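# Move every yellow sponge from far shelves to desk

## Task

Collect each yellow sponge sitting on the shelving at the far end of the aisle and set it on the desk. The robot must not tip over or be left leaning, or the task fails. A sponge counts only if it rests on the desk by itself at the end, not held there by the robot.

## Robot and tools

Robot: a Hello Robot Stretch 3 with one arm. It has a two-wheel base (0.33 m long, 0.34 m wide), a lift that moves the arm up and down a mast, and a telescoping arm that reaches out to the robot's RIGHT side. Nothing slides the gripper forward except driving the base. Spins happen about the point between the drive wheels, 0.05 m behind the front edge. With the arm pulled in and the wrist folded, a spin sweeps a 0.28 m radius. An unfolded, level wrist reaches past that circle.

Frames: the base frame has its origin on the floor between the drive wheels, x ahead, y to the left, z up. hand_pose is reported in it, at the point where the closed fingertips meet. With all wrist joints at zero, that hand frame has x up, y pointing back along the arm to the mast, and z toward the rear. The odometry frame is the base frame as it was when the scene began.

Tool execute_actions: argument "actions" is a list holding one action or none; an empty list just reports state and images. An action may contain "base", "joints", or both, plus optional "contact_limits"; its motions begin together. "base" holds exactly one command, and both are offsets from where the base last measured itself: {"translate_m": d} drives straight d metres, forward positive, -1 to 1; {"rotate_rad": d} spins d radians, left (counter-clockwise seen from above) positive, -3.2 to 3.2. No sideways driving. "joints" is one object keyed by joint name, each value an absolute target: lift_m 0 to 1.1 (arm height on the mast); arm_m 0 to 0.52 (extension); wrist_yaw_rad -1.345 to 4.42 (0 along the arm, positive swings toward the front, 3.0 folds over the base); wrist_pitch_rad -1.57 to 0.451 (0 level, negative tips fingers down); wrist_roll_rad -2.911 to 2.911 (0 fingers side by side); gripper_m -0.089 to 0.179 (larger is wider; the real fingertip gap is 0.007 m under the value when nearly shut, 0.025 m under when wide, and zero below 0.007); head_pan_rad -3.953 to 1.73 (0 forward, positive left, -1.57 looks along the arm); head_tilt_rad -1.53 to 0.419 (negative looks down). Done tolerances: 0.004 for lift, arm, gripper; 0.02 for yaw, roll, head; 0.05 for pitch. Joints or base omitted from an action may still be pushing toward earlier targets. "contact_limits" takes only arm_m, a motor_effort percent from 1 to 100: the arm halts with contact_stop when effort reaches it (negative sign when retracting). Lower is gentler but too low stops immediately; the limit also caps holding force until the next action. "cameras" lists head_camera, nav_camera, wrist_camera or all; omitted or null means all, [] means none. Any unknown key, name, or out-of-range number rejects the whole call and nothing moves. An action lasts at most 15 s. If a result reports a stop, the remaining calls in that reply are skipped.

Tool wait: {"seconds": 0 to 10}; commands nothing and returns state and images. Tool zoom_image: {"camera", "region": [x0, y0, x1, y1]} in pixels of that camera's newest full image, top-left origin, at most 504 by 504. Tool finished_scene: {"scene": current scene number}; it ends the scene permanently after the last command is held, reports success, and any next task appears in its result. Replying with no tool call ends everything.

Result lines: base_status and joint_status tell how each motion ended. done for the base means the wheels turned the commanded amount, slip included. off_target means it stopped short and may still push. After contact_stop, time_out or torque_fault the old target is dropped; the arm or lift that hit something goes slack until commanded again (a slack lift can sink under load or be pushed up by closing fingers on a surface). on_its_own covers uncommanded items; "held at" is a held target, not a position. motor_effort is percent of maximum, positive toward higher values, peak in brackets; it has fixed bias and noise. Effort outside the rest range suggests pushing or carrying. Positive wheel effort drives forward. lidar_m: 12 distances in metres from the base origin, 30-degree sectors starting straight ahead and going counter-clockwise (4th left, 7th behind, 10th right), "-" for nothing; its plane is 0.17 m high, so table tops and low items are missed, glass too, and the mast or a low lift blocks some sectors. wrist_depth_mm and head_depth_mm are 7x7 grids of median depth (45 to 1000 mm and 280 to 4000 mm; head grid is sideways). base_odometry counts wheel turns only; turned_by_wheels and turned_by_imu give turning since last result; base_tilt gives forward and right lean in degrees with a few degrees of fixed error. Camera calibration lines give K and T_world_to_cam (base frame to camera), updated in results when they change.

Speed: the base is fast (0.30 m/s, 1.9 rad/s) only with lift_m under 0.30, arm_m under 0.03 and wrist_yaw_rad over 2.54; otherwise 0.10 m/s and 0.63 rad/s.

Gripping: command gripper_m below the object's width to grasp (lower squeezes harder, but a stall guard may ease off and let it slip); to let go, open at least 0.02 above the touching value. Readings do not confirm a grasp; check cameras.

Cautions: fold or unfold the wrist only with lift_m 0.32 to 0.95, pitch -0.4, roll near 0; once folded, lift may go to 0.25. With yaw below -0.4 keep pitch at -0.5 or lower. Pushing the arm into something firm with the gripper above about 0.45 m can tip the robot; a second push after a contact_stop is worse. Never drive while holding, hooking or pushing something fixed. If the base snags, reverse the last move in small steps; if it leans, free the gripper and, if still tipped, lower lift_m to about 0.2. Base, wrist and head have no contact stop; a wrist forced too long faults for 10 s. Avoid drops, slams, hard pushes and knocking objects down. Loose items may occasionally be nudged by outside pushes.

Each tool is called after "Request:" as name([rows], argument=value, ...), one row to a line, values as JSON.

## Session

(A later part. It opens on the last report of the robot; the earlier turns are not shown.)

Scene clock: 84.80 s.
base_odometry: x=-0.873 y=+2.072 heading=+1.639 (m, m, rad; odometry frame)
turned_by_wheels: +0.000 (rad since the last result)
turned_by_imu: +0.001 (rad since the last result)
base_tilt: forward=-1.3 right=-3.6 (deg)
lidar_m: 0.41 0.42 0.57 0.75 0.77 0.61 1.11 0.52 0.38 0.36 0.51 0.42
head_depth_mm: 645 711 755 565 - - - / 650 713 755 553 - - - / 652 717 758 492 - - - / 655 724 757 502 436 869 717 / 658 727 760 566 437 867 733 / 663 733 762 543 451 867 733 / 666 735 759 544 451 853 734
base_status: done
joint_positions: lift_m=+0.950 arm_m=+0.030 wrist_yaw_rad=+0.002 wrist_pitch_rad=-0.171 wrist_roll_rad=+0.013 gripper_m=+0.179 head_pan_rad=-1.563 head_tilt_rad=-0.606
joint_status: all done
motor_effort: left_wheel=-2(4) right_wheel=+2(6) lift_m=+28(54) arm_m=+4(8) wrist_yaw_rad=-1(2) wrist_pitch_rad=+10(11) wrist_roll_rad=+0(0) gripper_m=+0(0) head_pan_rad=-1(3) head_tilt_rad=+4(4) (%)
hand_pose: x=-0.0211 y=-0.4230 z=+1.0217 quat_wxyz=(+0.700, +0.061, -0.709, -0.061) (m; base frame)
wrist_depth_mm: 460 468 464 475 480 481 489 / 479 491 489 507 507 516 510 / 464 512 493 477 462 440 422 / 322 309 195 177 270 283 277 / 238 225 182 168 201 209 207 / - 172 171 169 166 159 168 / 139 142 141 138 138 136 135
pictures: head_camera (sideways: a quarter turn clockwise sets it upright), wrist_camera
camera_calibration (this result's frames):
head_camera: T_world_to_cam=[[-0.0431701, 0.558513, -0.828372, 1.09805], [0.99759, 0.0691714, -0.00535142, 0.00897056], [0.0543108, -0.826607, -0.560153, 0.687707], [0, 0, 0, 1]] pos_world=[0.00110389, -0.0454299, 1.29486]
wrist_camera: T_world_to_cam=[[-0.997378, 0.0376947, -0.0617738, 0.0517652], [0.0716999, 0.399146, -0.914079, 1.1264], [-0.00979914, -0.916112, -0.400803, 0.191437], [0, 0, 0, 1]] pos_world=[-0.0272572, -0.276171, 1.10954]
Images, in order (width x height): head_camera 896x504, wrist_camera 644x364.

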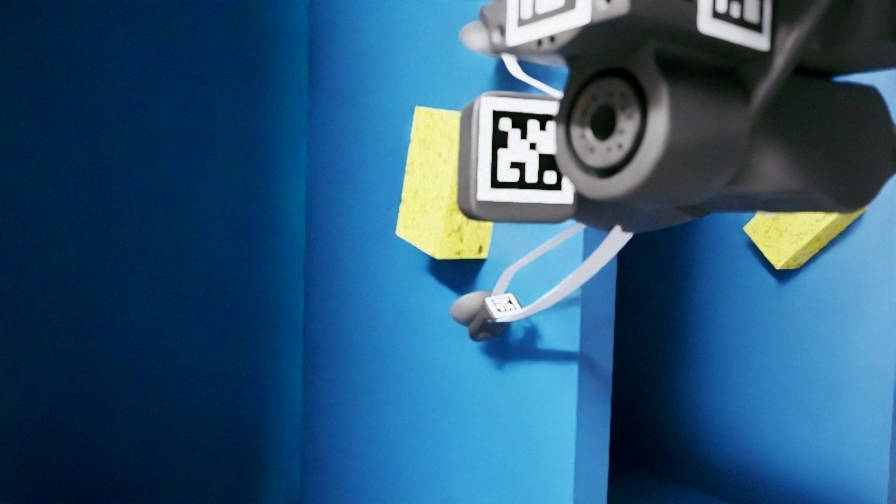

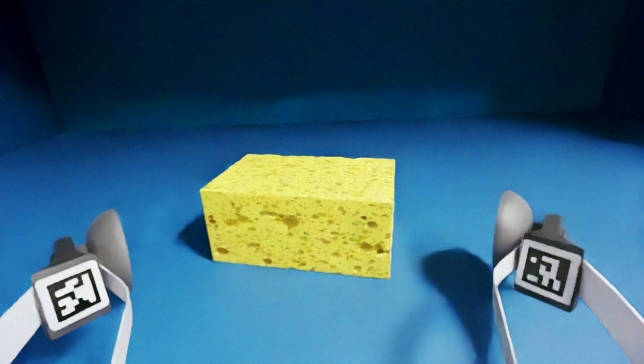

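Request:
execute_actions([
  {"joints":{"lift_m":0.944,"arm_m":0.072}},
], cameras=["wrist_camera"])

Request:
execute_actions([
  {"joints":{"gripper_m":0.04}},
], cameras=["wrist_camera"])

Request:
execute_actions([
  {"joints":{"lift_m":0.99}},
], cameras=["wrist_camera","head_camera"])

Scene clock: 92.00 s.
base_odometry: x=-0.873 y=+2.072 heading=+1.639 (m, m, rad; odometry frame)
turned_by_wheels: +0.000 (rad since the last result)
turned_by_imu: +0.001 (rad since the last result)
base_tilt: forward=-1.4 right=-3.6 (deg)
lidar_m: 0.40 0.42 0.57 0.75 0.77 0.61 1.11 0.52 0.38 0.36 0.50 0.42
head_depth_mm: 643 711 755 590 - - 716 / 649 714 755 590 - - 733 / 653 721 756 561 - - 705 / 655 724 758 499 436 867 717 / 658 726 759 566 438 866 733 / 662 731 760 543 451 867 736 / 664 736 761 543 452 854 733
base_status: not commanded
joint_positions: lift_m=+0.944 arm_m=+0.072 wrist_yaw_rad=+0.002 wrist_pitch_rad=-0.171 wrist_roll_rad=+0.013 gripper_m=+0.179 head_pan_rad=-1.563 head_tilt_rad=-0.606
joint_status: all done
motor_effort: left_wheel=-1(1) right_wheel=+1(2) lift_m=+28(28) arm_m=+4(3) wrist_yaw_rad=-1(1) wrist_pitch_rad=+10(10) wrist_roll_rad=+0(0) gripper_m=+0(1) head_pan_rad=-2(2) head_tilt_rad=+3(3) (%)
hand_pose: x=-0.0211 y=-0.4650 z=+1.0157 quat_wxyz=(+0.700, +0.061, -0.709, -0.061) (m; base frame)
wrist_depth_mm: 422 427 431 433 439 444 447 / 443 449 457 460 468 477 475 / 454 469 472 454 435 419 407 / 303 298 167 162 254 271 259 / 226 209 131 125 130 198 194 / - 159 138 128 127 150 160 / 131 134 132 131 128 129 127
pictures: wrist_camera
camera_calibration (this result's frames):
wrist_camera: T_world_to_cam=[[-0.997374, 0.0378004, -0.061774, 0.0530014], [0.0717423, 0.399137, -0.91408, 1.13768], [-0.00989628, -0.916112, -0.400801, 0.150552], [0, 0, 0, 1]] pos_world=[-0.0272679, -0.318173, 1.10355]
Images, in order (width x height): wrist_camera 644x364.

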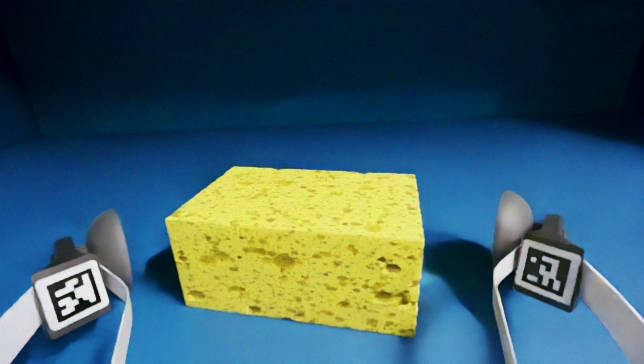

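Scene clock: 93.87 s.
base_odometry: x=-0.873 y=+2.072 heading=+1.639 (m, m, rad; odometry frame)
turned_by_wheels: +0.000 (rad since the last result)
turned_by_imu: +0.000 (rad since the last result)
base_tilt: forward=-1.2 right=-3.5 (deg)
lidar_m: 0.41 0.42 0.57 0.75 0.77 0.61 1.11 0.52 0.38 0.36 0.51 0.42
head_depth_mm: 644 711 755 589 - - 717 / 647 715 757 589 - - 731 / 652 717 758 560 - - 704 / 655 725 758 496 436 867 717 / 658 727 760 543 437 868 734 / 663 732 759 544 451 871 732 / 665 736 761 544 452 855 734
base_status: not commanded
joint_positions: lift_m=+0.944 arm_m=+0.072 wrist_yaw_rad=+0.002 wrist_pitch_rad=-0.171 wrist_roll_rad=+0.013 gripper_m=+0.042 head_pan_rad=-1.563 head_tilt_rad=-0.606
joint_status: all done
motor_effort: left_wheel=-2(1) right_wheel=+1(2) lift_m=+27(27) arm_m=+4(4) wrist_yaw_rad=-1(1) wrist_pitch_rad=+10(11) wrist_roll_rad=+0(0) gripper_m=-40(98) head_pan_rad=-4(2) head_tilt_rad=+4(4) (%)
hand_pose: x=-0.0211 y=-0.4651 z=+1.0159 quat_wxyz=(+0.700, +0.061, -0.709, -0.060) (m; base frame)
wrist_depth_mm: 424 430 428 434 438 438 459 / 445 449 463 461 459 467 481 / 455 473 472 450 431 417 396 / 302 294 178 162 274 267 262 / 216 213 131 124 118 198 193 / 167 - 139 130 124 155 154 / - 134 132 131 129 129 127
pictures: wrist_camera
camera_calibration (this result's frames):
wrist_camera: T_world_to_cam=[[-0.997373, 0.0377921, -0.0617977, 0.0530253], [0.0717551, 0.398618, -0.914306, 1.13782], [-0.00991984, -0.916338, -0.400283, 0.149941], [0, 0, 0, 1]] pos_world=[-0.0272707, -0.318161, 1.10361]
Images, in order (width x height): wrist_camera 644x364.

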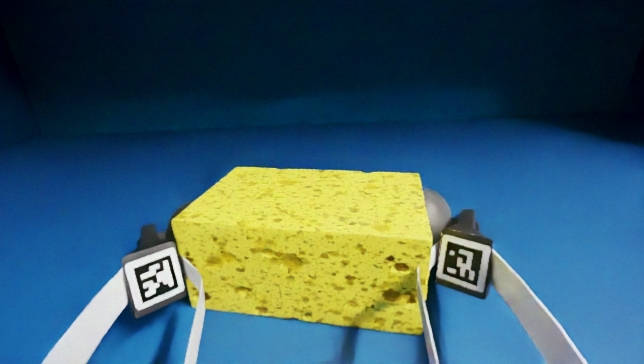

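Scene clock: 95.10 s.
base_odometry: x=-0.873 y=+2.072 heading=+1.639 (m, m, rad; odometry frame)
turned_by_wheels: +0.000 (rad since the last result)
turned_by_imu: +0.000 (rad since the last result)
base_tilt: forward=-1.3 right=-3.5 (deg)
lidar_m: 0.40 0.42 0.57 0.75 0.77 0.61 1.11 0.52 0.38 0.36 0.50 0.42
head_depth_mm: 644 711 764 - - 813 732 / 649 715 759 - - 823 732 / 651 717 772 - - 824 712 / 655 723 761 501 437 868 717 / 658 727 758 543 437 866 733 / 662 731 760 543 451 867 735 / 666 735 760 543 452 852 733
base_status: not commanded
joint_positions: lift_m=+0.990 arm_m=+0.072 wrist_yaw_rad=+0.002 wrist_pitch_rad=-0.171 wrist_roll_rad=+0.013 gripper_m=+0.049 head_pan_rad=-1.563 head_tilt_rad=-0.606
joint_status: all done
on_its_own: gripper_m is held at +0.048, not at your +0.040, by its stall guard, which is still easing
motor_effort: left_wheel=-2(2) right_wheel=+2(1) lift_m=+59(58) arm_m=+5(4) wrist_yaw_rad=-1(1) wrist_pitch_rad=+10(10) wrist_roll_rad=+0(0) gripper_m=-22(41) head_pan_rad=-1(3) head_tilt_rad=+4(4) (%)
hand_pose: x=-0.0211 y=-0.4651 z=+1.0609 quat_wxyz=(+0.700, +0.061, -0.709, -0.060) (m; base frame)
wrist_depth_mm: 422 423 425 430 442 445 459 / 446 453 463 464 474 470 476 / 471 474 478 487 495 500 503 / 436 422 179 163 373 380 370 / 304 305 131 124 118 278 275 / 235 - 139 130 125 220 218 / 200 191 191 181 177 183 181
pictures: head_camera (sideways: a quarter turn clockwise sets it upright), wrist_camera
camera_calibration (this result's frames):
head_camera: T_world_to_cam=[[-0.0431699, 0.558479, -0.828395, 1.09808], [0.99759, 0.0691712, -0.00535396, 0.00897387], [0.054311, -0.82663, -0.560119, 0.687663], [0, 0, 0, 1]] pos_world=[0.00110389, -0.0454302, 1.29486]
wrist_camera: T_world_to_cam=[[-0.997373, 0.0377917, -0.0617962, 0.0558058], [0.0717536, 0.398618, -0.914306, 1.17898], [-0.0099201, -0.916338, -0.400283, 0.167962], [0, 0, 0, 1]] pos_world=[-0.0272706, -0.318162, 1.14863]
Images, in order (width x height): head_camera 896x504, wrist_camera 644x364.

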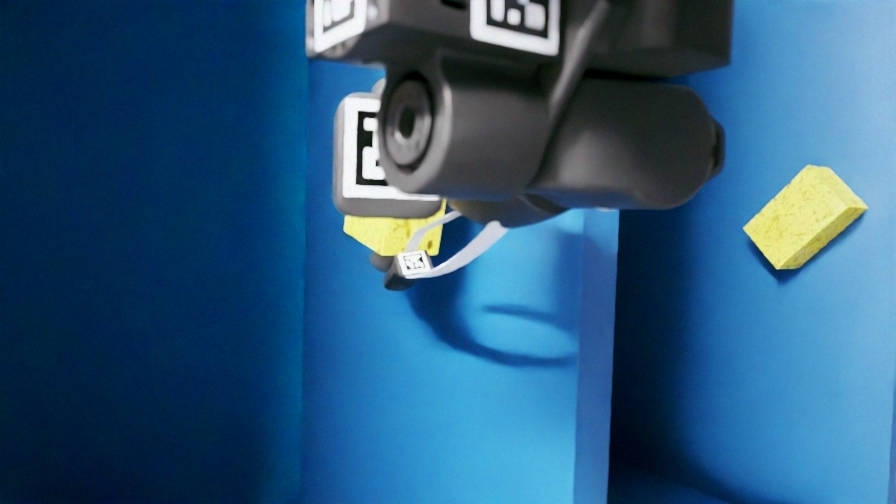

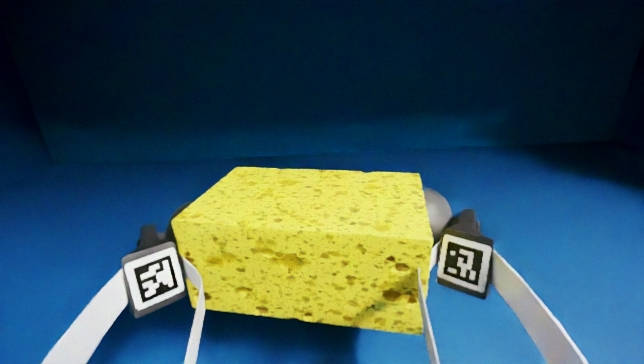

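Request:
execute_actions([
  {"joints":{"arm_m":0,"wrist_yaw_rad":1.7,"gripper_m":0.06}},
], cameras=[])

Request:
execute_actions([
  {"base":{"translate_m":-0.45},"joints":{"lift_m":0.29,"wrist_yaw_rad":2.6,"wrist_pitch_rad":-0.3,"head_pan_rad":-3.14,"head_tilt_rad":-0.9}},
])

Scene clock: 103.37 s.
base_odometry: x=-0.873 y=+2.072 heading=+1.639 (m, m, rad; odometry frame)
turned_by_wheels: +0.000 (rad since the last result)
turned_by_imu: +0.002 (rad since the last result)
base_tilt: forward=-1.4 right=-3.5 (deg)
lidar_m: 0.41 0.42 0.57 0.75 0.77 0.61 1.11 0.52 0.38 0.36 0.51 0.42
head_depth_mm: 645 710 754 541 - - - / 647 715 758 542 - - - / 651 719 757 542 - - - / 655 723 760 543 436 892 - / 659 727 762 543 437 890 - / 663 732 760 545 452 - - / 665 736 759 544 437 - -
base_status: not commanded
joint_positions: lift_m=+0.990 arm_m=+0.000 wrist_yaw_rad=+1.698 wrist_pitch_rad=-0.171 wrist_roll_rad=+0.013 gripper_m=+0.068 head_pan_rad=-1.563 head_tilt_rad=-0.606
joint_status: gripper_m off_target (ended at +0.068, target +0.060); the others done
on_its_own: gripper_m is held at +0.067, not at your +0.060, by its stall guard, which is still easing
motor_effort: left_wheel=-2(2) right_wheel=+2(2) lift_m=+59(59) arm_m=-4(5) wrist_yaw_rad=+3(3) wrist_pitch_rad=+11(10) wrist_roll_rad=+0(0) gripper_m=-25(88) head_pan_rad=-2(2) head_tilt_rad=+3(4) (%)
hand_pose: x=+0.2251 y=-0.1139 z=+1.0609 quat_wxyz=(+0.508, +0.572, -0.423, +0.485) (m; base frame)
wrist_depth_mm: 316 311 301 296 291 284 273 / 335 325 319 316 306 300 279 / 355 350 343 328 325 318 277 / 385 369 180 162 337 339 284 / 409 390 131 125 118 359 290 / 451 - 140 130 125 380 317 / 484 477 462 445 433 418 335
pictures: none
No camera images: the call's "cameras" was empty. Leave "cameras" out to get every camera's image.

Scene clock: 110.57 s.
base_odometry: x=-0.842 y=+1.623 heading=+1.639 (m, m, rad; odometry frame)
turned_by_wheels: +0.000 (rad since the last result)
turned_by_imu: +0.002 (rad since the last result)
base_tilt: forward=-1.3 right=-3.6 (deg)
lidar_m: 0.85 0.88 0.77 0.40 0.33 0.44 1.02 0.59 0.36 0.35 0.38 0.51
head_depth_mm: 3224 1066 1127 1036 1046 1008 1057 / 3093 2472 1998 1600 1411 1246 - / 3238 2464 1988 1670 1439 1270 - / 3287 2479 2014 1683 1445 1273 - / 3244 2495 2001 1685 1449 1268 1169 / 3195 2499 1333 1384 1372 1252 1144 / 933 989 962 970 1060 1178 1085
base_status: done
joint_positions: lift_m=+0.290 arm_m=+0.000 wrist_yaw_rad=+2.598 wrist_pitch_rad=-0.316 wrist_roll_rad=+0.013 gripper_m=+0.075 head_pan_rad=-3.133 head_tilt_rad=-0.889
joint_status: all done
on_its_own: gripper_m is held at +0.074, not at your +0.060, by its stall guard, which is not easing now
motor_effort: left_wheel=-2(8) right_wheel=+2(3) lift_m=+28(54) arm_m=-4(2) wrist_yaw_rad=+3(3) wrist_pitch_rad=+8(7) wrist_roll_rad=+0(0) gripper_m=-23(25) head_pan_rad=-1(34) head_tilt_rad=-7(30) (%)
hand_pose: x=+0.1009 y=+0.0568 z=+0.3267 quat_wxyz=(+0.294, +0.707, -0.082, +0.638) (m; base frame)
wrist_depth_mm: 734 878 825 - 972 770 635 / 647 714 811 - - 816 655 / 674 744 859 - - 821 710 / 672 759 180 162 834 806 704 / 540 713 132 125 118 675 639 / 440 - 140 131 124 534 543 / 379 480 483 466 451 464 461
pictures: head_camera (sideways: a quarter turn clockwise sets it upright), nav_camera (sideways: a quarter turn counterclockwise sets it upright), wrist_camera
camera_calibration (this result's frames):
head_camera: T_world_to_cam=[[0.767349, 0.0455191, -0.639612, 0.847086], [0.0691817, -0.997532, 0.012007, -0.00796361], [-0.637486, -0.053463, -0.768604, 0.963062], [0, 0, 0, 1]] pos_world=[-0.0355209, 0.00498564, 1.28212]
nav_camera: T_world_to_cam=[[-0.78596, -0.0215884, 0.6179, -0.756387], [-0.0042414, 0.999555, 0.0295278, 0.0190081], [-0.618262, 0.0205869, -0.785702, 0.985508], [0, 0, 0, 1]] pos_world=[0.0148933, -0.0556175, 1.24113]
wrist_camera: T_world_to_cam=[[0.828704, -0.556933, -0.0554589, -0.0401368], [-0.334198, -0.412912, -0.847239, 0.356053], [0.448956, 0.720645, -0.528308, 0.256112], [0, 0, 0, 1]] pos_world=[0.037271, -0.0599005, 0.434743]
Images, in order (width x height): head_camera 896x504, nav_camera 672x504, wrist_camera 644x364.

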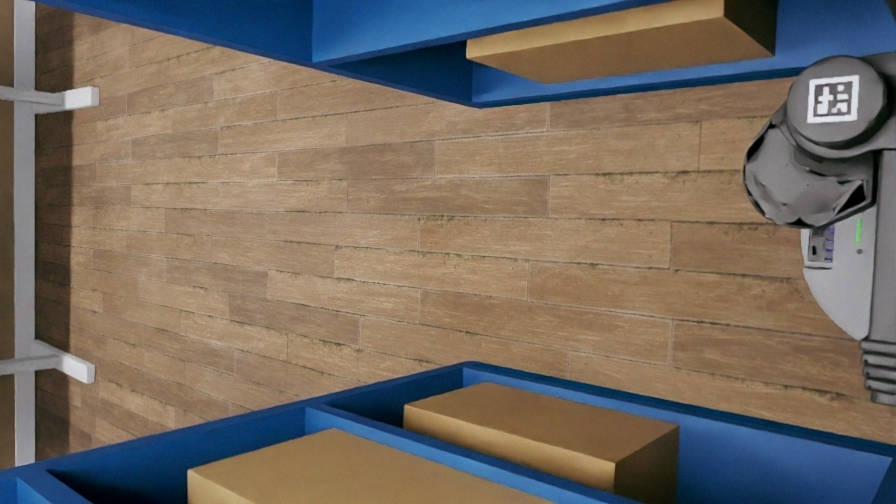

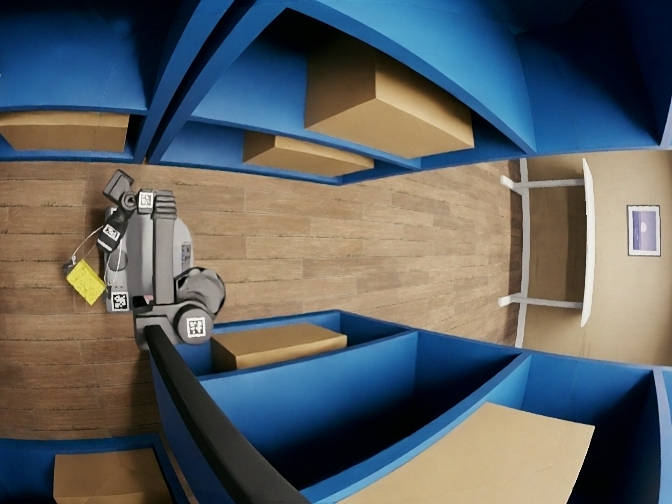

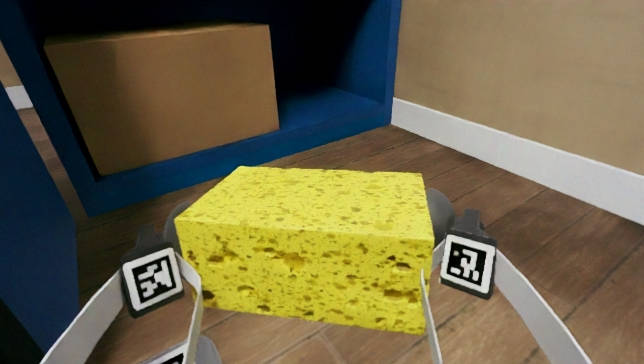

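Request:
execute_actions([
  {"base":{"translate_m":-1}},
], cameras=[])

Request:
execute_actions([
  {"base":{"translate_m":-1}},
], cameras=[])

Request:
execute_actions([
  {"base":{"translate_m":-0.45}},
], cameras=[])

Request:
execute_actions([
  {"base":{"rotate_rad":-1.571},"joints":{"lift_m":0.95,"head_pan_rad":-1.57,"head_tilt_rad":-0.6}},
], cameras=["nav_camera","head_camera"])

Scene clock: 125.23 s.
base_odometry: x=-0.774 y=+0.625 heading=+1.639 (m, m, rad; odometry frame)
turned_by_wheels: +0.000 (rad since the last result)
turned_by_imu: +0.003 (rad since the last result)
base_tilt: forward=-1.5 right=-3.6 (deg)
lidar_m: 1.41 0.40 0.36 0.26 1.92 2.61 2.49 2.59 2.01 0.35 0.38 0.52
head_depth_mm: 2594 2439 1977 1656 1429 1262 1126 / 2668 2456 1991 1662 1436 1265 - / 2672 2466 1983 1671 1440 1275 - / 2673 2497 1989 1678 1447 1271 - / 2721 2476 2003 1686 1445 1274 1169 / 2659 2483 2017 1688 1454 1275 1145 / 2729 2496 2025 1700 1460 1277 1138
base_status: done
joint_positions: lift_m=+0.290 arm_m=+0.000 wrist_yaw_rad=+2.598 wrist_pitch_rad=-0.316 wrist_roll_rad=+0.013 gripper_m=+0.075 head_pan_rad=-3.133 head_tilt_rad=-0.890
joint_status: not commanded
on_its_own: gripper_m is held at +0.074, not at your +0.060, by its stall guard, which is not easing now
motor_effort: left_wheel=-2(12) right_wheel=+2(5) lift_m=+28(28) arm_m=-3(3) wrist_yaw_rad=+2(3) wrist_pitch_rad=+8(8) wrist_roll_rad=+0(0) gripper_m=-24(23) head_pan_rad=-2(3) head_tilt_rad=-6(6) (%)
hand_pose: x=+0.1008 y=+0.0568 z=+0.3267 quat_wxyz=(+0.294, +0.707, -0.082, +0.638) (m; base frame)
wrist_depth_mm: 354 642 728 793 710 748 - / 252 687 547 417 493 758 - / 268 722 646 445 549 789 - / 812 677 180 162 554 766 818 / 695 322 132 125 118 662 653 / 567 - 141 130 124 541 546 / 502 443 465 456 452 468 458
pictures: none
No camera images: the call's "cameras" was empty. Leave "cameras" out to get every camera's image.

Scene clock: 130.17 s.
base_odometry: x=-0.705 y=-0.372 heading=+1.639 (m, m, rad; odometry frame)
turned_by_wheels: +0.000 (rad since the last result)
turned_by_imu: +0.002 (rad since the last result)
base_tilt: forward=-1.3 right=-3.8 (deg)
lidar_m: 1.02 1.01 1.91 1.84 1.91 1.52 1.93 1.65 2.00 1.91 2.01 1.04
head_depth_mm: 1733 1959 1872 1654 1432 1260 1123 / 1743 2017 1995 1671 1434 1262 - / 1745 2030 1999 1677 1438 1278 - / 1762 2040 2006 1670 1447 1271 - / 1768 2068 1999 1685 1447 1264 1167 / 1779 2066 2021 1683 1457 1273 1142 / 1794 2038 1908 1695 1457 1277 1129
base_status: done
joint_positions: lift_m=+0.290 arm_m=+0.000 wrist_yaw_rad=+2.598 wrist_pitch_rad=-0.316 wrist_roll_rad=+0.013 gripper_m=+0.075 head_pan_rad=-3.133 head_tilt_rad=-0.890
joint_status: not commanded
on_its_own: gripper_m is held at +0.074, not at your +0.060, by its stall guard, which is not easing now
motor_effort: left_wheel=-2(12) right_wheel=+2(5) lift_m=+28(28) arm_m=-3(4) wrist_yaw_rad=+2(2) wrist_pitch_rad=+8(7) wrist_roll_rad=+0(0) gripper_m=-23(23) head_pan_rad=-2(3) head_tilt_rad=-6(6) (%)
hand_pose: x=+0.1007 y=+0.0568 z=+0.3266 quat_wxyz=(+0.294, +0.707, -0.082, +0.638) (m; base frame)
wrist_depth_mm: - - - - - 912 778 / - - - - - 951 915 / - - - - - 944 966 / 883 887 180 162 843 837 811 / 712 712 132 125 119 653 655 / 577 - 140 131 124 530 530 / 494 481 500 458 456 467 466
pictures: none
No camera images: the call's "cameras" was empty. Leave "cameras" out to get every camera's image.

Scene clock: 133.33 s.
base_odometry: x=-0.675 y=-0.821 heading=+1.639 (m, m, rad; odometry frame)
turned_by_wheels: +0.000 (rad since the last result)
turned_by_imu: +0.001 (rad since the last result)
base_tilt: forward=-1.5 right=-3.5 (deg)
lidar_m: 1.45 1.48 1.91 1.84 1.91 1.11 1.48 1.27 1.97 1.92 2.01 1.48
head_depth_mm: 823 700 1815 1620 1438 1255 1122 / 825 702 1824 1668 1437 1265 - / 828 1549 1839 1676 1438 1279 - / 834 1559 1848 1682 1442 1269 - / 840 1568 1855 1680 1448 1269 1165 / 843 1566 1851 1683 1453 1273 1143 / 847 1588 1865 1693 1452 1276 1135
base_status: done
joint_positions: lift_m=+0.290 arm_m=+0.000 wrist_yaw_rad=+2.598 wrist_pitch_rad=-0.316 wrist_roll_rad=+0.013 gripper_m=+0.075 head_pan_rad=-3.133 head_tilt_rad=-0.890
joint_status: not commanded
on_its_own: gripper_m is held at +0.074, not at your +0.060, by its stall guard, which is not easing now
motor_effort: left_wheel=-2(12) right_wheel=+2(4) lift_m=+28(28) arm_m=-4(4) wrist_yaw_rad=+2(2) wrist_pitch_rad=+8(8) wrist_roll_rad=+0(0) gripper_m=-23(23) head_pan_rad=-3(3) head_tilt_rad=-6(5) (%)
hand_pose: x=+0.1007 y=+0.0568 z=+0.3266 quat_wxyz=(+0.294, +0.707, -0.082, +0.638) (m; base frame)
wrist_depth_mm: - - - - - - - / - - - - - - - / - - - - - - - / 879 875 180 163 837 811 830 / 713 705 132 125 118 662 639 / 572 - 141 131 124 529 529 / 509 483 488 466 449 461 456
pictures: none
No camera images: the call's "cameras" was empty. Leave "cameras" out to get every camera's image.

Scene clock: 140.17 s.
base_odometry: x=-0.675 y=-0.821 heading=+0.068 (m, m, rad; odometry frame)
turned_by_wheels: -1.571 (rad since the last result)
turned_by_imu: -1.559 (rad since the last result)
base_tilt: forward=-1.4 right=-3.6 (deg)
lidar_m: 1.92 2.01 1.48 1.45 1.48 1.90 1.84 1.91 1.11 1.48 1.27 1.98
head_depth_mm: 1234 1306 858 1708 1855 - - / 1235 1311 860 1724 1807 - - / 1247 1316 861 1730 1841 - - / 1255 1325 861 1758 1866 - 1194 / 1264 1332 863 1766 1801 1562 1223 / 1263 1344 863 1766 1810 1480 1244 / 1274 1347 864 1791 1817 1481 1250
base_status: done
joint_positions: lift_m=+0.950 arm_m=+0.000 wrist_yaw_rad=+2.598 wrist_pitch_rad=-0.316 wrist_roll_rad=+0.013 gripper_m=+0.075 head_pan_rad=-1.577 head_tilt_rad=-0.606
joint_status: all done
on_its_own: gripper_m is held at +0.074, not at your +0.060, by its stall guard, which is not easing now
motor_effort: left_wheel=+3(12) right_wheel=-3(7) lift_m=+60(64) arm_m=-4(4) wrist_yaw_rad=+2(2) wrist_pitch_rad=+8(8) wrist_roll_rad=+0(0) gripper_m=-24(23) head_pan_rad=+3(36) head_tilt_rad=+4(30) (%)
hand_pose: x=+0.1007 y=+0.0568 z=+0.9856 quat_wxyz=(+0.294, +0.707, -0.082, +0.638) (m; base frame)
wrist_depth_mm: - - - - - - - / - - - - - - - / - - - - - - - / - - 180 163 - - - / - - 132 124 119 - - / - - 140 131 125 - - / - - - - - - -
pictures: head_camera (sideways: a quarter turn clockwise sets it upright), nav_camera (sideways: a quarter turn counterclockwise sets it upright)
camera_calibration (this result's frames):
head_camera: T_world_to_cam=[[-0.0354319, 0.558664, -0.828637, 1.09834], [0.998453, 0.0553436, -0.00538055, 0.00900324], [0.0428538, -0.827545, -0.559761, 0.687267], [0, 0, 0, 1]] pos_world=[0.00047505, -0.0453596, 1.29488]
nav_camera: T_world_to_cam=[[0.0111955, -0.582252, 0.812931, -1.01542], [-0.999459, 0.0186372, 0.027113, 0.0282123], [-0.0309374, -0.812795, -0.581728, 0.716627], [0, 0, 0, 1]] pos_world=[0.0617358, -0.00928744, 1.24159]
Images, in order (width x height): head_camera 896x504, nav_camera 672x504.

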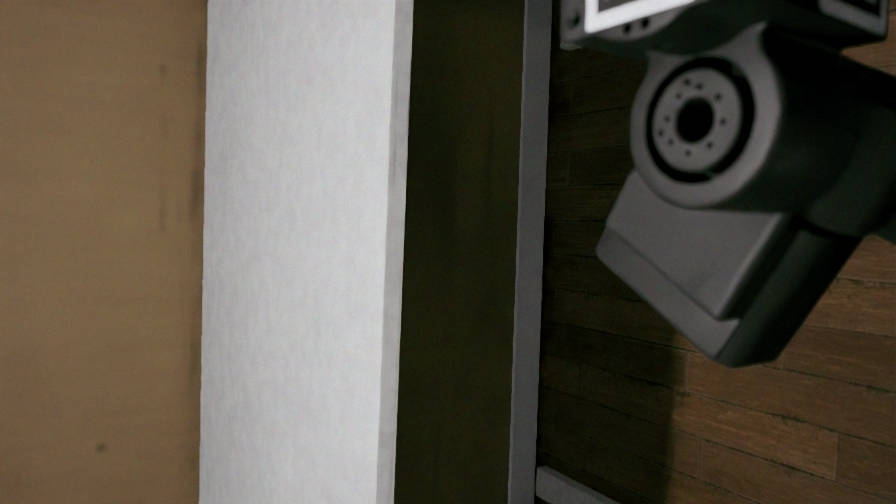

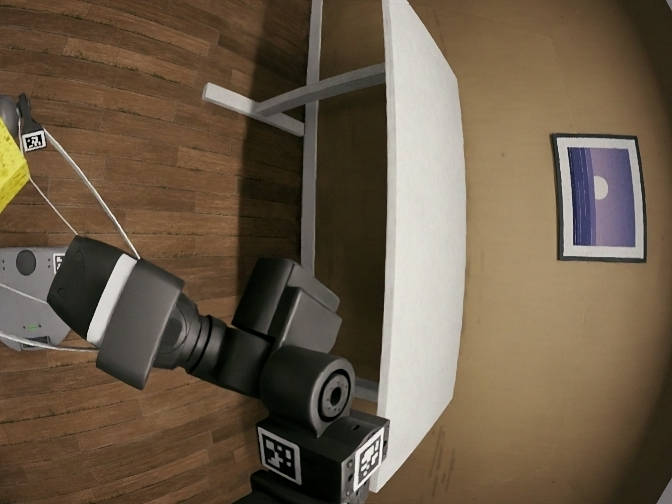

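Request:
execute_actions([
  {"joints":{"wrist_yaw_rad":0,"wrist_pitch_rad":-0.15,"arm_m":0.5}},
], cameras=["head_camera"])

Request:
execute_actions([
  {"joints":{"lift_m":0.92}},
])

Scene clock: 152.37 s.
base_odometry: x=-0.675 y=-0.821 heading=+0.068 (m, m, rad; odometry frame)
turned_by_wheels: +0.000 (rad since the last result)
turned_by_imu: +0.002 (rad since the last result)
base_tilt: forward=-1.3 right=-3.5 (deg)
lidar_m: 1.91 2.01 1.48 1.45 1.48 1.91 1.84 1.91 1.11 1.48 1.27 1.97
head_depth_mm: 1232 1317 - 1737 1781 1458 1253 / 1240 1316 814 1726 1804 1484 1249 / 1250 1330 771 1734 1807 1476 1248 / 1249 1327 846 1750 1811 1475 1249 / 1262 1334 862 1774 1807 1477 1251 / 1265 1345 859 1771 1811 1481 1251 / 1271 1346 862 1787 1806 1478 1255
base_status: not commanded
joint_positions: lift_m=+0.950 arm_m=+0.500 wrist_yaw_rad=+0.001 wrist_pitch_rad=-0.174 wrist_roll_rad=+0.013 gripper_m=+0.075 head_pan_rad=-1.577 head_tilt_rad=-0.606
joint_status: all done
on_its_own: gripper_m is held at +0.074, not at your +0.060, by its stall guard, which is not easing now
motor_effort: left_wheel=+3(3) right_wheel=-2(2) lift_m=+60(60) arm_m=+4(4) wrist_yaw_rad=+0(3) wrist_pitch_rad=+12(12) wrist_roll_rad=+0(0) gripper_m=-23(23) head_pan_rad=+3(2) head_tilt_rad=+3(4) (%)
hand_pose: x=-0.0213 y=-0.8929 z=+1.0202 quat_wxyz=(+0.700, +0.061, -0.709, -0.062) (m; base frame)
wrist_depth_mm: 644 661 678 674 669 681 676 / 686 710 708 710 714 734 727 / 710 669 658 634 614 579 561 / 423 412 180 162 381 377 368 / 301 311 131 125 118 276 271 / 234 - 141 131 125 214 215 / 198 187 187 178 176 180 180
pictures: head_camera (sideways: a quarter turn clockwise sets it upright)
camera_calibration (this result's frames):
head_camera: T_world_to_cam=[[-0.0354317, 0.558665, -0.828637, 1.09834], [0.998453, 0.0553434, -0.00538055, 0.00900323], [0.0428536, -0.827545, -0.559761, 0.687267], [0, 0, 0, 1]] pos_world=[0.000475039, -0.0453596, 1.29488]
Images, in order (width x height): head_camera 896x504.

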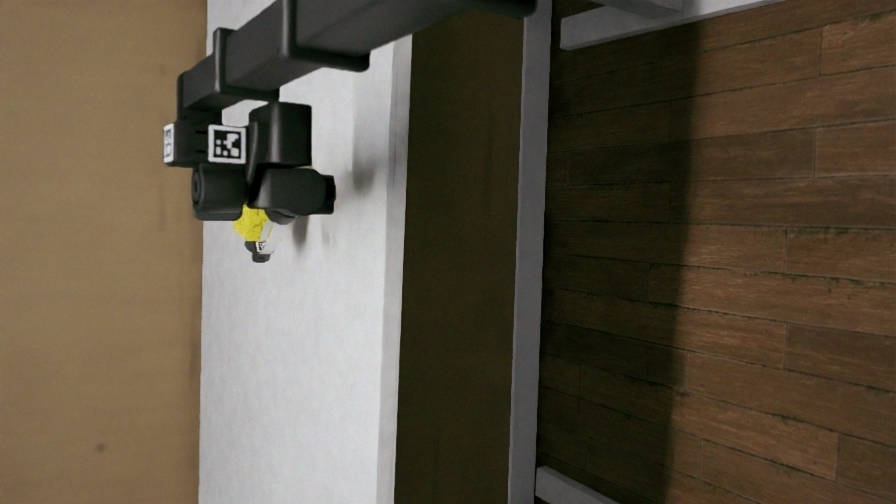

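Scene clock: 153.43 s.
base_odometry: x=-0.675 y=-0.821 heading=+0.068 (m, m, rad; odometry frame)
turned_by_wheels: +0.000 (rad since the last result)
turned_by_imu: +0.000 (rad since the last result)
base_tilt: forward=-1.4 right=-3.6 (deg)
lidar_m: 1.92 2.02 1.47 1.45 1.48 1.90 1.84 1.92 1.11 1.48 1.27 1.98
head_depth_mm: 1238 1299 - 1779 1746 1452 1244 / 1243 1329 770 1720 1808 1484 1244 / 1244 1336 - 1739 1805 1479 1250 / 1250 1327 847 1746 1804 1473 1253 / 1263 1330 861 1755 1811 1475 1256 / 1263 1346 861 1769 1807 1475 1250 / 1275 1352 862 1785 1820 1483 1247
base_status: not commanded
joint_positions: lift_m=+0.920 arm_m=+0.500 wrist_yaw_rad=+0.001 wrist_pitch_rad=-0.173 wrist_roll_rad=+0.013 gripper_m=+0.075 head_pan_rad=-1.577 head_tilt_rad=-0.606
joint_status: all done
on_its_own: gripper_m is held at +0.074, not at your +0.060, by its stall guard, which is not easing now
motor_effort: left_wheel=+3(3) right_wheel=-2(2) lift_m=+28(50) arm_m=+4(3) wrist_yaw_rad=+0(0) wrist_pitch_rad=+12(12) wrist_roll_rad=+0(0) gripper_m=-24(23) head_pan_rad=+2(2) head_tilt_rad=+4(4) (%)
hand_pose: x=-0.0213 y=-0.8929 z=+0.9912 quat_wxyz=(+0.700, +0.061, -0.709, -0.062) (m; base frame)
wrist_depth_mm: 660 667 668 663 691 679 674 / 694 694 697 714 708 729 727 / 567 550 532 497 493 467 455 / 344 332 179 162 303 305 296 / 244 250 132 125 118 222 220 / 188 - 141 131 124 173 175 / 160 151 151 145 142 146 145
pictures: head_camera (sideways: a quarter turn clockwise sets it upright), nav_camera (sideways: a quarter turn counterclockwise sets it upright), wrist_camera
camera_calibration (this result's frames):
head_camera: T_world_to_cam=[[-0.0354318, 0.558665, -0.828637, 1.09834], [0.998453, 0.0553435, -0.00538055, 0.00900324], [0.0428537, -0.827545, -0.559761, 0.687267], [0, 0, 0, 1]] pos_world=[0.000475044, -0.0453596, 1.29488]
nav_camera: T_world_to_cam=[[0.0111954, -0.582252, 0.812931, -1.01542], [-0.999459, 0.0186373, 0.027113, 0.0282123], [-0.0309375, -0.812795, -0.581728, 0.716627], [0, 0, 0, 1]] pos_world=[0.0617358, -0.00928745, 1.24159]
wrist_camera: T_world_to_cam=[[-0.997348, 0.0386089, -0.0616968, 0.0681368], [0.072016, 0.400883, -0.913294, 1.28687], [-0.0105281, -0.915315, -0.402601, -0.248756], [0, 0, 0, 1]] pos_world=[-0.0273379, -0.746205, 1.07934]
Images, in order (width x height): head_camera 896x504, nav_camera 672x504, wrist_camera 644x364.

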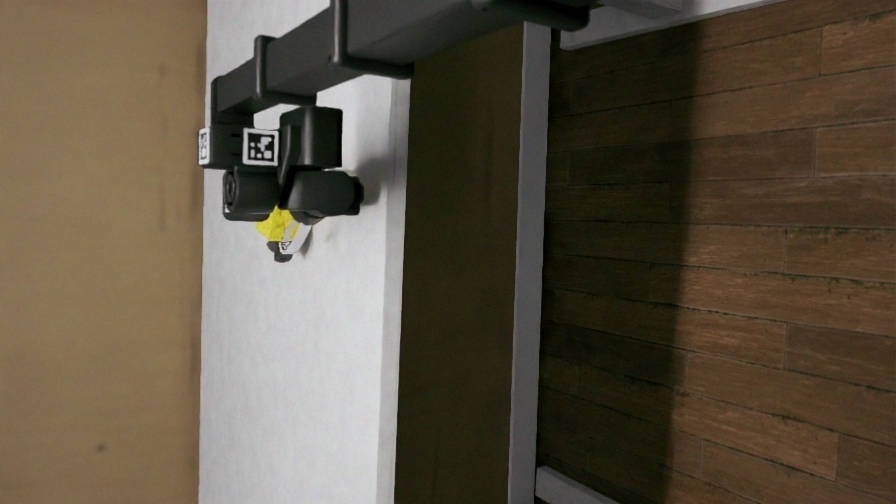

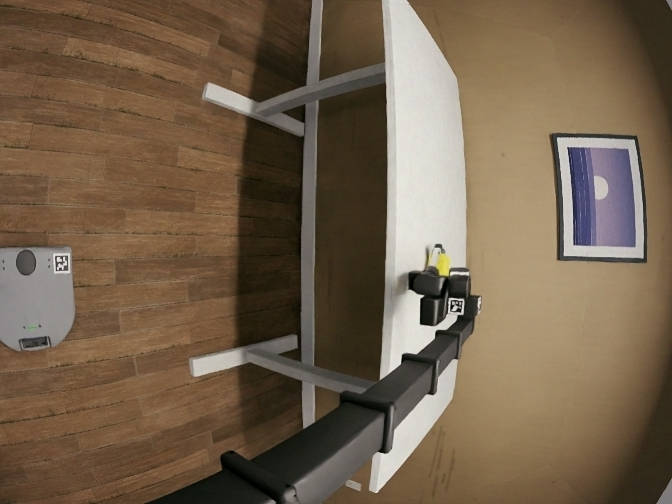

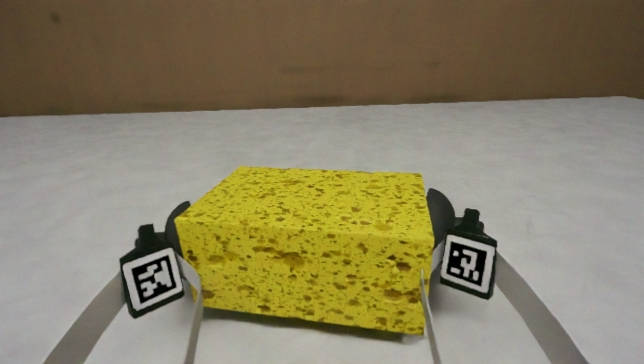

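Depth 146 vs. 128 at grasp: 15 mm more.

Request:
execute_actions([
  {"joints":{"lift_m":0.906}},
], cameras=[])

Request:
execute_actions([
  {"joints":{"gripper_m":0.17}},
], cameras=["wrist_camera"])

Request:
execute_actions([
  {"joints":{"arm_m":0,"lift_m":0.93}},
], cameras=["head_camera"])

Request:
execute_actions([
  {"base":{"rotate_rad":1.571},"joints":{"lift_m":0.29,"wrist_yaw_rad":2.6,"wrist_pitch_rad":-0.35,"gripper_m":0.1,"head_pan_rad":0,"head_tilt_rad":-0.6}},
], cameras=["head_camera"])

Request:
execute_actions([
  {"base":{"translate_m":1}},
], cameras=["head_camera"])

Scene clock: 159.57 s.
base_odometry: x=-0.675 y=-0.821 heading=+0.068 (m, m, rad; odometry frame)
turned_by_wheels: +0.000 (rad since the last result)
turned_by_imu: +0.001 (rad since the last result)
base_tilt: forward=-1.2 right=-3.5 (deg)
lidar_m: 1.91 2.01 1.47 1.45 1.48 1.90 1.84 1.91 1.11 1.48 1.27 1.97
head_depth_mm: 1236 1301 966 - 1781 1453 1247 / 1244 1325 - 1721 1809 1470 1246 / 1248 1335 - 1735 1804 1480 1252 / 1249 1320 851 1751 1813 1481 1250 / 1261 1331 860 1756 1807 1480 1252 / 1273 1339 862 1771 1811 1481 1254 / 1270 1348 861 1789 1810 1484 1250
base_status: not commanded
joint_positions: lift_m=+0.906 arm_m=+0.500 wrist_yaw_rad=+0.001 wrist_pitch_rad=-0.173 wrist_roll_rad=+0.013 gripper_m=+0.075 head_pan_rad=-1.577 head_tilt_rad=-0.606
joint_status: all done
on_its_own: gripper_m is held at +0.074, not at your +0.060, by its stall guard, which is not easing now
motor_effort: left_wheel=+3(3) right_wheel=-2(2) lift_m=+28(23) arm_m=+4(4) wrist_yaw_rad=-1(1) wrist_pitch_rad=+12(11) wrist_roll_rad=+0(0) gripper_m=-24(23) head_pan_rad=+2(2) head_tilt_rad=+4(3) (%)
hand_pose: x=-0.0213 y=-0.8929 z=+0.9772 quat_wxyz=(+0.700, +0.061, -0.709, -0.062) (m; base frame)
wrist_depth_mm: 665 656 657 669 685 691 691 / 688 708 714 717 706 726 716 / 500 481 469 446 432 420 401 / 303 292 180 162 272 269 263 / 214 223 132 125 118 197 194 / 169 - 141 131 125 153 155 / - 136 134 132 129 130 128
pictures: none
No camera images: the call's "cameras" was empty. Leave "cameras" out to get every camera's image.

Scene clock: 161.00 s.
base_odometry: x=-0.675 y=-0.821 heading=+0.068 (m, m, rad; odometry frame)
turned_by_wheels: +0.000 (rad since the last result)
turned_by_imu: +0.000 (rad since the last result)
base_tilt: forward=-1.6 right=-3.6 (deg)
lidar_m: 1.91 2.01 1.48 1.45 1.49 1.90 1.84 1.91 1.10 1.48 1.27 1.97
head_depth_mm: 1230 1303 970 - 1789 1459 1247 / 1239 1324 - 1729 1807 1480 1248 / 1244 1335 - 1736 1813 1476 1252 / 1252 1319 831 1753 1800 1477 1251 / 1260 1331 863 1768 1812 1480 1246 / 1266 1336 860 1768 1809 1476 1250 / 1278 1351 863 1791 1802 1480 1248
base_status: not commanded
joint_positions: lift_m=+0.906 arm_m=+0.500 wrist_yaw_rad=+0.001 wrist_pitch_rad=-0.173 wrist_roll_rad=+0.013 gripper_m=+0.170 head_pan_rad=-1.577 head_tilt_rad=-0.606
joint_status: all done
motor_effort: left_wheel=+3(3) right_wheel=-2(2) lift_m=+28(28) arm_m=+4(4) wrist_yaw_rad=+0(0) wrist_pitch_rad=+12(12) wrist_roll_rad=+0(0) gripper_m=+0(97) head_pan_rad=+3(3) head_tilt_rad=+4(3) (%)
hand_pose: x=-0.0213 y=-0.8929 z=+0.9773 quat_wxyz=(+0.700, +0.061, -0.709, -0.062) (m; base frame)
wrist_depth_mm: 673 679 659 662 674 679 685 / 688 716 696 703 701 724 716 / 506 487 464 446 440 417 400 / 303 294 181 164 254 267 261 / 221 217 133 125 124 204 195 / - 164 141 131 126 150 158 / 132 135 133 132 130 129 129
pictures: wrist_camera
camera_calibration (this result's frames):
wrist_camera: T_world_to_cam=[[-0.997348, 0.0386011, -0.0617025, 0.0672734], [0.0720166, 0.400754, -0.913351, 1.27405], [-0.0105289, -0.915372, -0.402471, -0.254569], [0, 0, 0, 1]] pos_world=[-0.027338, -0.746203, 1.06535]
Images, in order (width x height): wrist_camera 644x364.

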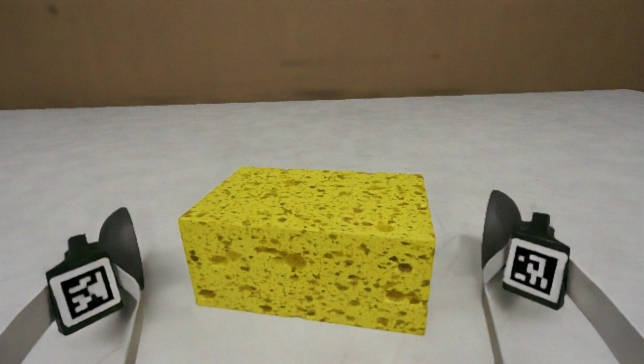

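Scene clock: 165.87 s.
base_odometry: x=-0.675 y=-0.821 heading=+0.068 (m, m, rad; odometry frame)
turned_by_wheels: +0.000 (rad since the last result)
turned_by_imu: +0.001 (rad since the last result)
base_tilt: forward=-1.4 right=-3.7 (deg)
lidar_m: 1.92 2.02 1.48 1.45 1.48 1.90 1.84 1.91 1.11 1.48 1.27 1.97
head_depth_mm: 1237 1308 858 1714 1753 - - / 1241 1304 859 1720 1858 - - / 1249 1323 842 1739 - - - / 1250 1323 861 1748 1817 1444 1248 / 1256 1332 861 1755 1757 1487 1250 / 1266 1342 862 1769 1809 1480 1250 / 1271 1348 863 1791 1814 1477 1247
base_status: not commanded
joint_positions: lift_m=+0.930 arm_m=+0.000 wrist_yaw_rad=+0.001 wrist_pitch_rad=-0.172 wrist_roll_rad=+0.013 gripper_m=+0.170 head_pan_rad=-1.577 head_tilt_rad=-0.606
joint_status: all done
motor_effort: left_wheel=+3(3) right_wheel=-2(2) lift_m=+59(60) arm_m=-4(4) wrist_yaw_rad=-1(0) wrist_pitch_rad=+11(12) wrist_roll_rad=+0(0) gripper_m=+0(0) head_pan_rad=+3(2) head_tilt_rad=+3(3) (%)
hand_pose: x=-0.0213 y=-0.3936 z=+1.0006 quat_wxyz=(+0.700, +0.061, -0.709, -0.061) (m; base frame)
wrist_depth_mm: - - - - - - - / - - - - - - - / 641 613 584 557 536 517 503 / 860 - - - - - - / 971 - - - - - - / - - - - - - - / - - - - - - -
pictures: head_camera (sideways: a quarter turn clockwise sets it upright)
camera_calibration (this result's frames):
head_camera: T_world_to_cam=[[-0.0354903, 0.558656, -0.82864, 1.09835], [0.998447, 0.055448, -0.00538089, 0.00900372], [0.0429403, -0.827544, -0.559757, 0.687261], [0, 0, 0, 1]] pos_world=[0.000479792, -0.0453603, 1.29488]
Images, in order (width x height): head_camera 896x504.

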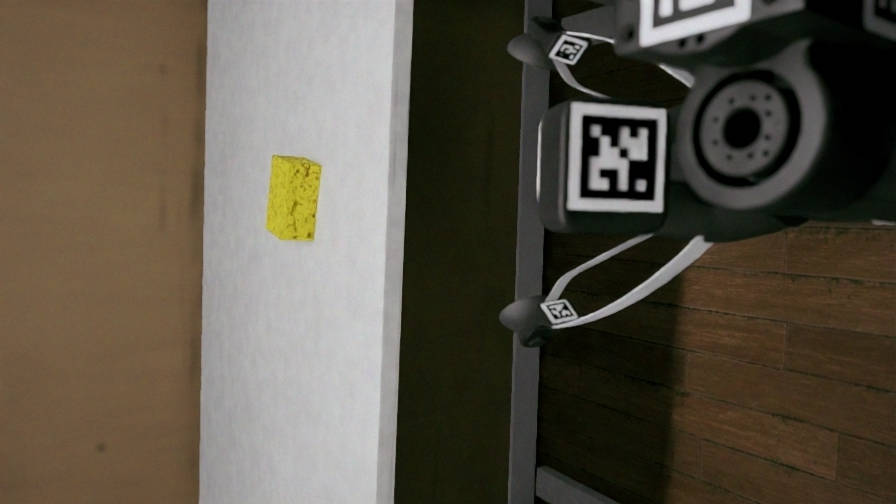

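Scene clock: 172.53 s.
base_odometry: x=-0.675 y=-0.821 heading=+1.639 (m, m, rad; odometry frame)
turned_by_wheels: +1.571 (rad since the last result)
turned_by_imu: +1.564 (rad since the last result)
base_tilt: forward=-1.3 right=-3.6 (deg)
lidar_m: 1.45 1.48 1.91 1.84 1.90 1.11 1.48 1.27 1.98 1.92 2.00 1.48
head_depth_mm: 1886 1357 1478 1635 1779 1474 1250 / 2661 2205 2386 2066 1816 1476 1245 / 2828 3107 3254 2328 1798 1480 1248 / 2832 3146 3259 2343 1813 1474 1251 / 1738 2184 2030 1892 1804 1481 1250 / 1208 1331 1495 1699 1815 1482 1252 / 1210 1338 1495 1706 1809 1483 1253
base_status: done
joint_positions: lift_m=+0.290 arm_m=+0.000 wrist_yaw_rad=+2.598 wrist_pitch_rad=-0.364 wrist_roll_rad=+0.013 gripper_m=+0.100 head_pan_rad=-0.007 head_tilt_rad=-0.606
joint_status: all done
motor_effort: left_wheel=-2(7) right_wheel=+2(6) lift_m=+28(49) arm_m=-4(4) wrist_yaw_rad=+3(4) wrist_pitch_rad=+7(15) wrist_roll_rad=+0(0) gripper_m=+0(96) head_pan_rad=+2(35) head_tilt_rad=+4(4) (%)
hand_pose: x=+0.0982 y=+0.0523 z=+0.3155 quat_wxyz=(+0.310, +0.708, -0.065, +0.631) (m; base frame)
wrist_depth_mm: - - - - - - - / - - - - - - - / - - - - - 999 975 / 814 801 775 777 771 755 772 / 655 652 633 630 621 618 606 / 544 553 527 527 495 517 501 / 475 472 459 460 448 450 449
pictures: head_camera (sideways: a quarter turn clockwise sets it upright)
camera_calibration (this result's frames):
head_camera: T_world_to_cam=[[-0.558687, -0.0349312, -0.828643, 1.10154], [-0.0544487, 0.998502, -0.00538122, 0.0154268], [0.827589, 0.0421121, -0.559752, 0.682469], [0, 0, 0, 1]] pos_world=[0.0514547, -0.00566562, 1.29488]
Images, in order (width x height): head_camera 896x504.

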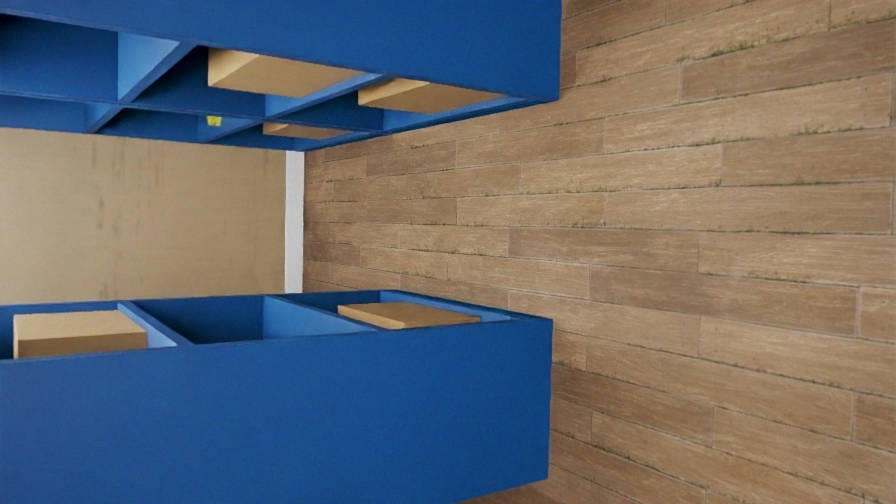

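Scene clock: 177.57 s.
base_odometry: x=-0.743 y=+0.177 heading=+1.639 (m, m, rad; odometry frame)
turned_by_wheels: +0.000 (rad since the last result)
turned_by_imu: +0.000 (rad since the last result)
base_tilt: forward=-1.2 right=-3.6 (deg)
lidar_m: 1.10 0.50 0.61 1.84 1.91 2.56 2.06 2.16 2.01 1.94 0.61 0.56
head_depth_mm: 1870 1268 1366 1417 1546 1263 1169 / 1917 2120 2282 2065 1739 1479 1248 / 1958 2155 2412 2325 1811 1481 1246 / 1961 2177 2428 2311 1813 1483 1254 / 1975 2160 2398 2150 1708 1468 1253 / 1057 1061 1364 1365 1135 1139 1176 / 792 762 788 1315 1061 847 803
base_status: done
joint_positions: lift_m=+0.290 arm_m=+0.000 wrist_yaw_rad=+2.598 wrist_pitch_rad=-0.364 wrist_roll_rad=+0.013 gripper_m=+0.100 head_pan_rad=-0.007 head_tilt_rad=-0.605
joint_status: not commanded
motor_effort: left_wheel=-1(8) right_wheel=+2(9) lift_m=+28(28) arm_m=-3(3) wrist_yaw_rad=+2(2) wrist_pitch_rad=+7(7) wrist_roll_rad=+0(0) gripper_m=+0(0) head_pan_rad=+2(3) head_tilt_rad=+3(4) (%)
hand_pose: x=+0.0981 y=+0.0523 z=+0.3154 quat_wxyz=(+0.310, +0.708, -0.065, +0.631) (m; base frame)
wrist_depth_mm: - - - 659 483 616 770 / - - - 738 524 674 968 / - - - 791 618 747 920 / 811 800 776 750 656 736 735 / 656 642 637 617 633 608 592 / 546 554 521 518 507 514 510 / 481 477 457 446 450 446 442
pictures: head_camera (sideways: a quarter turn clockwise sets it upright)
camera_calibration (this result's frames):
head_camera: T_world_to_cam=[[-0.558168, -0.0349759, -0.82899, 1.10199], [-0.0545188, 0.998498, -0.00541951, 0.0154771], [0.827935, 0.0421705, -0.559237, 0.681796], [0, 0, 0, 1]] pos_world=[0.0514595, -0.00566231, 1.29491]
Images, in order (width x height): head_camera 896x504.

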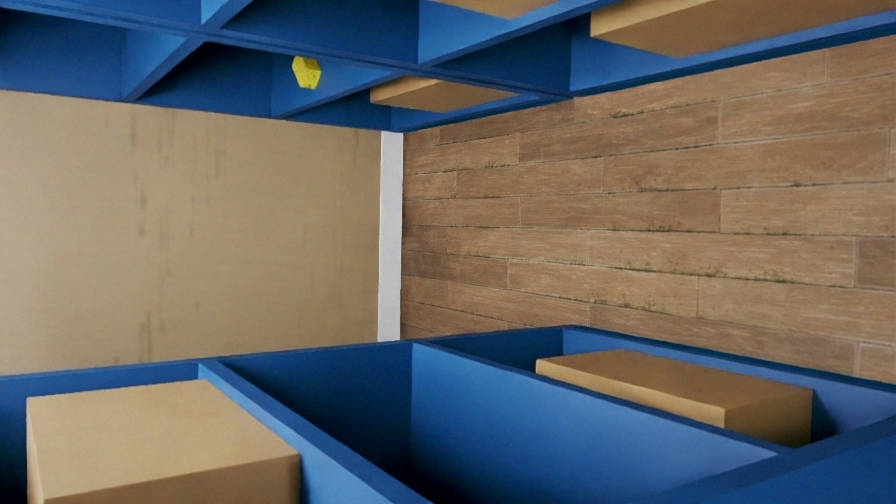

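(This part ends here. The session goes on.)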